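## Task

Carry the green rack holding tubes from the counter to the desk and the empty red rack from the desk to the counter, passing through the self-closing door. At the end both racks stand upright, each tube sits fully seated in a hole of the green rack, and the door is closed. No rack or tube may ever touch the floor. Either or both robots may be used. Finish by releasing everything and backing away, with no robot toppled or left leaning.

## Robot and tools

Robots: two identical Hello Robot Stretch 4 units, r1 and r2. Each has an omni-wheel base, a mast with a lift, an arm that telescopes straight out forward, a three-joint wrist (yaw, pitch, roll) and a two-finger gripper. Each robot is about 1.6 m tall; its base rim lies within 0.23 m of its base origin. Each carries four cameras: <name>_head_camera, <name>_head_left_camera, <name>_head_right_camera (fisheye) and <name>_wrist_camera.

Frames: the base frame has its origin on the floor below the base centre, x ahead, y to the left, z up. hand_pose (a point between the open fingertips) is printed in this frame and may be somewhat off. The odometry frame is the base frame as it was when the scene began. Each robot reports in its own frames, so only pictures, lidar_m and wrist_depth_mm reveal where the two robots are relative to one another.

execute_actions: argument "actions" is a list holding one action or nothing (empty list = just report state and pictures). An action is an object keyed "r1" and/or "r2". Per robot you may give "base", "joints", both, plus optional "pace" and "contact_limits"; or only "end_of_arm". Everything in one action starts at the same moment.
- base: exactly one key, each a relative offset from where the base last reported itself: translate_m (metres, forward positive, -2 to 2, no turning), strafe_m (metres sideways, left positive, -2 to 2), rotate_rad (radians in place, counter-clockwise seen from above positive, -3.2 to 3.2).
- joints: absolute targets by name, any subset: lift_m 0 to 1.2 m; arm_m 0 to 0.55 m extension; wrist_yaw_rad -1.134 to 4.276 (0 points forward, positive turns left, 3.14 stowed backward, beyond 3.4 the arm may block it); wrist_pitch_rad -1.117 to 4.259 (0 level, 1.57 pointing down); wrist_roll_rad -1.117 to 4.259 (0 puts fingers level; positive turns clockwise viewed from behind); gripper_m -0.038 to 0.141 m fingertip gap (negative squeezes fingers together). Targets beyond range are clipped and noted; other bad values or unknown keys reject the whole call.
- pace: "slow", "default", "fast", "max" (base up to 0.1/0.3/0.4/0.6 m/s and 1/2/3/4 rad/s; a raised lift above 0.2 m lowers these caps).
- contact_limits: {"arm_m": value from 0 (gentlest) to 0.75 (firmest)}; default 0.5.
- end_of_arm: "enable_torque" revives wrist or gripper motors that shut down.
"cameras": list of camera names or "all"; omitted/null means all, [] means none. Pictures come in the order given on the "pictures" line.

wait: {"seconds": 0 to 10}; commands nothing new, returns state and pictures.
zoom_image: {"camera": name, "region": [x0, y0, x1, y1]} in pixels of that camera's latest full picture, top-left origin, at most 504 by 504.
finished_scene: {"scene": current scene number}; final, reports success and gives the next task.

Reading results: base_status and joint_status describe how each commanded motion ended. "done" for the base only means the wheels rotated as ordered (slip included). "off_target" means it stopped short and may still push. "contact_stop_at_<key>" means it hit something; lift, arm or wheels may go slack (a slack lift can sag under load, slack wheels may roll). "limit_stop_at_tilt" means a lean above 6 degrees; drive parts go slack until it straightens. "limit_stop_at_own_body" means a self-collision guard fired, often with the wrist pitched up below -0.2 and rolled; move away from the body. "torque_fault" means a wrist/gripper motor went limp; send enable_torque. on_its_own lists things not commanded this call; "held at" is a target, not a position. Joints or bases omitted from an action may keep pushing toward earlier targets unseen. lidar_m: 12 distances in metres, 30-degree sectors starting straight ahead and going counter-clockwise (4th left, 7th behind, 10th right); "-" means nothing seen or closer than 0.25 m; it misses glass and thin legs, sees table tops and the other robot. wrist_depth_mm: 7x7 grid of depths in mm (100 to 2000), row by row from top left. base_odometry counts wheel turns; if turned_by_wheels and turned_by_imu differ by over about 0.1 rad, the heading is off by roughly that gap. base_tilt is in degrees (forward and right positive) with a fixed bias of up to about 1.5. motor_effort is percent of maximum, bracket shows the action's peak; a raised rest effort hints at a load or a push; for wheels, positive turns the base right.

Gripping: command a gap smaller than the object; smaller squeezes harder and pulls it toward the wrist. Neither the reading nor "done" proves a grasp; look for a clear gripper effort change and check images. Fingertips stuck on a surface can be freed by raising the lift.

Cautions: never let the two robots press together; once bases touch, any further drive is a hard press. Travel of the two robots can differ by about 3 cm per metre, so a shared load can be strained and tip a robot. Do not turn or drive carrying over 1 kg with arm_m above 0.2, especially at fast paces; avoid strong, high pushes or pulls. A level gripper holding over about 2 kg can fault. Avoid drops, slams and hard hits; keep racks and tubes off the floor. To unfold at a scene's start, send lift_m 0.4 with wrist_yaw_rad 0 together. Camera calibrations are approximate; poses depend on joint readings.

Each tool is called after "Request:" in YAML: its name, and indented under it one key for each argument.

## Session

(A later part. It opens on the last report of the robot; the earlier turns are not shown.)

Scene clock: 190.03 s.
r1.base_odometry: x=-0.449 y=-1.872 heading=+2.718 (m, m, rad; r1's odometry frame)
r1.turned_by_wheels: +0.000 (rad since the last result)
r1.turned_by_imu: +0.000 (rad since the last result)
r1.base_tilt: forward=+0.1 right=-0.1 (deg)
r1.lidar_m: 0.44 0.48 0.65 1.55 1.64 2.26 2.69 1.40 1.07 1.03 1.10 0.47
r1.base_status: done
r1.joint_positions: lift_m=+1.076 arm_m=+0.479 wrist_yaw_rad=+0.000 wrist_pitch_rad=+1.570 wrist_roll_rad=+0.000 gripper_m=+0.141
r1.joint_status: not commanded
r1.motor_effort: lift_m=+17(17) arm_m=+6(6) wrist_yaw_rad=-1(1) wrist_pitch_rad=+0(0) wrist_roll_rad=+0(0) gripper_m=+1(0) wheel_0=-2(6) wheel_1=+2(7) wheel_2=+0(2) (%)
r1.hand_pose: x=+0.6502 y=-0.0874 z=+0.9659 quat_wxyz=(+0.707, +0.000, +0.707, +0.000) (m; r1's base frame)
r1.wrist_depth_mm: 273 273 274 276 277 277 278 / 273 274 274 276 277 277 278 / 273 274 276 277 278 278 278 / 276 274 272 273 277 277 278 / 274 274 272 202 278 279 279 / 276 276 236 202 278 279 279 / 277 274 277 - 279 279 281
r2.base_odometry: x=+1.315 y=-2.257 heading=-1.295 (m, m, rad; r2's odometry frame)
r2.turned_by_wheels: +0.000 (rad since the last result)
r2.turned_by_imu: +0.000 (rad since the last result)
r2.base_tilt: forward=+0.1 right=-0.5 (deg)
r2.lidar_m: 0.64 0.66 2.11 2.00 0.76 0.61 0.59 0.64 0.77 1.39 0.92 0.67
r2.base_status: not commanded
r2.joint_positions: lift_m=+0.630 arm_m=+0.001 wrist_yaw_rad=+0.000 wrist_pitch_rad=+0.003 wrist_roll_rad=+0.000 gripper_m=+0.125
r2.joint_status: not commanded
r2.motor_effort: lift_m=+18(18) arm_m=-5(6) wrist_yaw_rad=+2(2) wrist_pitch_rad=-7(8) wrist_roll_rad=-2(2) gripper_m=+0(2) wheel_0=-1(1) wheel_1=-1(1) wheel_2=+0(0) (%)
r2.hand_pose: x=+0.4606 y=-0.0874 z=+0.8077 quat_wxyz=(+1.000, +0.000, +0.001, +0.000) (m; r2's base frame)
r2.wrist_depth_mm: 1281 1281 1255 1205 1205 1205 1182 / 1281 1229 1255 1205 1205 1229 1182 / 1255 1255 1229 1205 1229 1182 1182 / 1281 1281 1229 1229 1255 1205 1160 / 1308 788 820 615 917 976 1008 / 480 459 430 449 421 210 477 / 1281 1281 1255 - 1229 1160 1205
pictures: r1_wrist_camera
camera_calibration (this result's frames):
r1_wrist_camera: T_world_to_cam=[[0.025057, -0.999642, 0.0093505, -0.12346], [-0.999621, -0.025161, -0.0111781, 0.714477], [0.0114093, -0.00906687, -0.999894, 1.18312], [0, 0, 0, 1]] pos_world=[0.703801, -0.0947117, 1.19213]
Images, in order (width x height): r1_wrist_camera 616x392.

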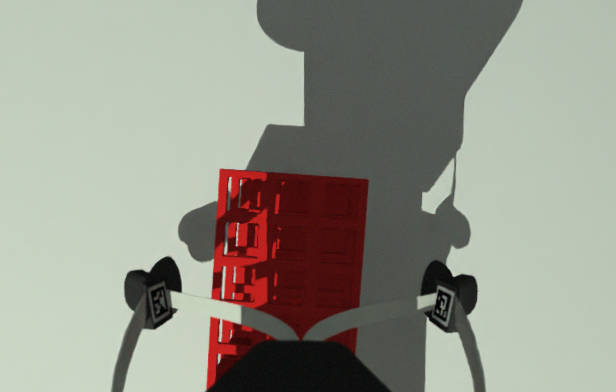

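Free.

Request:
execute_actions:
  actions:
    - {"r1":{"joints":{"lift_m":1.19},"pace":"fast"},"r2":{"joints":{"wrist_pitch_rad":1.57}}}
  cameras: []

Request:
execute_actions:
  actions:
    - {"r1":{"base":{"translate_m":-0.3},"joints":{"arm_m":0},"pace":"fast"}}
  cameras: ["r1_head_left_camera","r1_head_right_camera","r2_head_camera","r2_head_left_camera"]

Scene clock: 193.13 s.
r1.base_odometry: x=-0.449 y=-1.872 heading=+2.718 (m, m, rad; r1's odometry frame)
r1.turned_by_wheels: +0.000 (rad since the last result)
r1.turned_by_imu: +0.000 (rad since the last result)
r1.base_tilt: forward=+0.2 right=+0.0 (deg)
r1.lidar_m: 0.42 0.48 0.65 1.58 1.64 2.26 2.70 1.42 1.08 1.04 1.09 0.47
r1.base_status: not commanded
r1.joint_positions: lift_m=+1.190 arm_m=+0.479 wrist_yaw_rad=+0.000 wrist_pitch_rad=+1.570 wrist_roll_rad=+0.000 gripper_m=+0.141
r1.joint_status: all done
r1.motor_effort: lift_m=+22(21) arm_m=+6(6) wrist_yaw_rad=-1(1) wrist_pitch_rad=+0(0) wrist_roll_rad=+0(0) gripper_m=+1(1) wheel_0=-2(2) wheel_1=+2(2) wheel_2=+0(0) (%)
r1.hand_pose: x=+0.6502 y=-0.0874 z=+1.0796 quat_wxyz=(+0.707, +0.000, +0.707, +0.000) (m; r1's base frame)
r1.wrist_depth_mm: 384 384 387 387 392 389 392 / 384 389 387 389 394 392 394 / 387 389 387 389 392 389 392 / 389 387 387 387 392 392 394 / 392 389 389 349 392 394 394 / 387 389 389 315 392 394 392 / 392 389 392 - 394 397 397
r2.base_odometry: x=+1.315 y=-2.257 heading=-1.295 (m, m, rad; r2's odometry frame)
r2.turned_by_wheels: +0.000 (rad since the last result)
r2.turned_by_imu: +0.001 (rad since the last result)
r2.base_tilt: forward=+0.1 right=-0.6 (deg)
r2.lidar_m: 0.64 0.67 2.12 2.00 0.74 0.61 0.59 0.65 0.78 1.38 0.91 0.68
r2.base_status: not commanded
r2.joint_positions: lift_m=+0.630 arm_m=+0.001 wrist_yaw_rad=+0.000 wrist_pitch_rad=+1.570 wrist_roll_rad=+0.000 gripper_m=+0.125
r2.joint_status: all done
r2.motor_effort: lift_m=+18(18) arm_m=-6(6) wrist_yaw_rad=+3(2) wrist_pitch_rad=+1(2) wrist_roll_rad=-2(2) gripper_m=+2(2) wheel_0=-1(1) wheel_1=-1(1) wheel_2=+0(0) (%)
r2.hand_pose: x=+0.1724 y=-0.0874 z=+0.5200 quat_wxyz=(+0.708, +0.000, +0.707, +0.000) (m; r2's base frame)
r2.wrist_depth_mm: 768 759 750 750 732 732 723 / 759 750 741 741 741 723 732 / 759 759 750 750 741 732 723 / 768 759 759 741 732 732 715 / 768 768 539 530 741 732 732 / 759 759 535 535 539 209 723 / 768 549 539 - 732 723 723
pictures: none
No camera images: the call's "cameras" was empty. Leave "cameras" out to get every camera's image.

Scene clock: 195.60 s.
r1.base_odometry: x=-0.176 y=-1.995 heading=+2.718 (m, m, rad; r1's odometry frame)
r1.turned_by_wheels: +0.000 (rad since the last result)
r1.turned_by_imu: +0.000 (rad since the last result)
r1.base_tilt: forward=+0.1 right=+0.0 (deg)
r1.lidar_m: 0.74 0.79 1.09 1.56 1.65 2.27 2.39 1.50 1.07 1.03 1.07 0.76
r1.base_status: done
r1.joint_positions: lift_m=+1.190 arm_m=+0.001 wrist_yaw_rad=+0.000 wrist_pitch_rad=+1.570 wrist_roll_rad=+0.000 gripper_m=+0.141
r1.joint_status: all done
r1.motor_effort: lift_m=+21(21) arm_m=-5(8) wrist_yaw_rad=+0(2) wrist_pitch_rad=-1(1) wrist_roll_rad=-1(0) gripper_m=+0(1) wheel_0=-3(7) wheel_1=-1(7) wheel_2=+2(12) (%)
r1.hand_pose: x=+0.1720 y=-0.0874 z=+1.0796 quat_wxyz=(+0.707, +0.000, +0.707, +0.000) (m; r1's base frame)
r1.wrist_depth_mm: 1255 1281 1255 1281 1281 1308 1308 / 1281 1281 1308 1281 1281 1308 1308 / 1281 1281 1281 1281 1281 1308 1281 / 1281 1281 1281 1281 1281 1281 1308 / 1281 1308 1078 1078 1308 1308 1281 / 1281 1308 1078 1078 1336 1308 1281 / 1281 1281 1308 - 1308 1308 1281
r2.base_odometry: x=+1.315 y=-2.257 heading=-1.295 (m, m, rad; r2's odometry frame)
r2.turned_by_wheels: +0.000 (rad since the last result)
r2.turned_by_imu: +0.001 (rad since the last result)
r2.base_tilt: forward=+0.1 right=-0.6 (deg)
r2.lidar_m: 0.63 0.67 2.09 1.98 0.74 0.61 0.59 0.64 0.81 1.38 0.93 0.65
r2.base_status: not commanded
r2.joint_positions: lift_m=+0.630 arm_m=+0.001 wrist_yaw_rad=+0.000 wrist_pitch_rad=+1.570 wrist_roll_rad=+0.000 gripper_m=+0.125
r2.joint_status: not commanded
r2.motor_effort: lift_m=+18(18) arm_m=-5(5) wrist_yaw_rad=+2(3) wrist_pitch_rad=+1(1) wrist_roll_rad=-3(2) gripper_m=-1(1) wheel_0=-1(1) wheel_1=-1(1) wheel_2=+0(0) (%)
r2.hand_pose: x=+0.1724 y=-0.0874 z=+0.5200 quat_wxyz=(+0.708, +0.000, +0.707, +0.000) (m; r2's base frame)
r2.wrist_depth_mm: 759 768 759 732 741 732 715 / 768 741 750 741 732 723 723 / 759 768 759 750 732 723 732 / 768 768 741 732 732 741 723 / 768 750 539 535 741 750 723 / 778 768 539 539 530 210 715 / 768 549 539 - 732 732 732
pictures: r1_head_left_camera, r1_head_right_camera, r2_head_camera, r2_head_left_camera
Images, in order (width x height): r1_head_left_camera 420x672, r1_head_right_camera 420x672, r2_head_camera 420x560, r2_head_left_camera 420x672.

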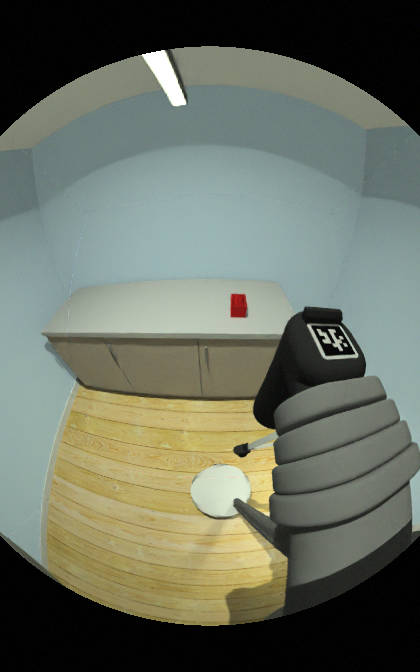

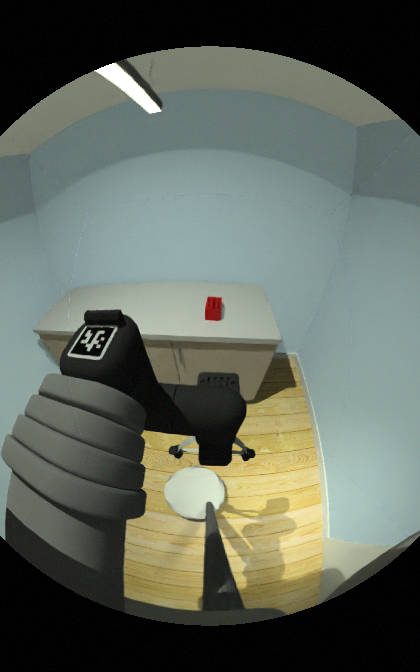

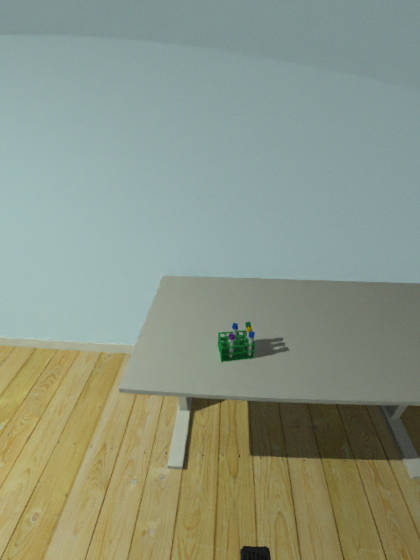

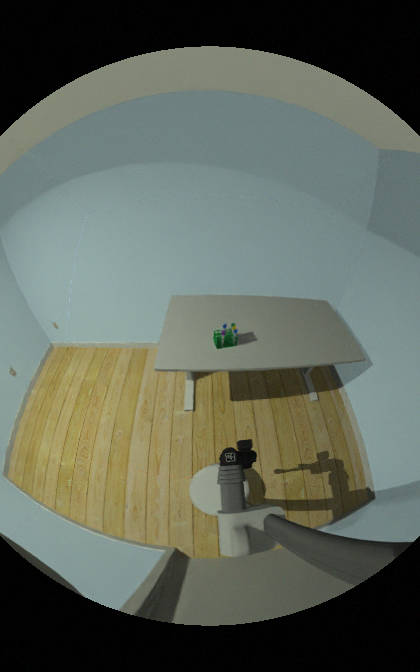

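Request:
finished_scene:
  scene: 2

The scene is finished: the task was done.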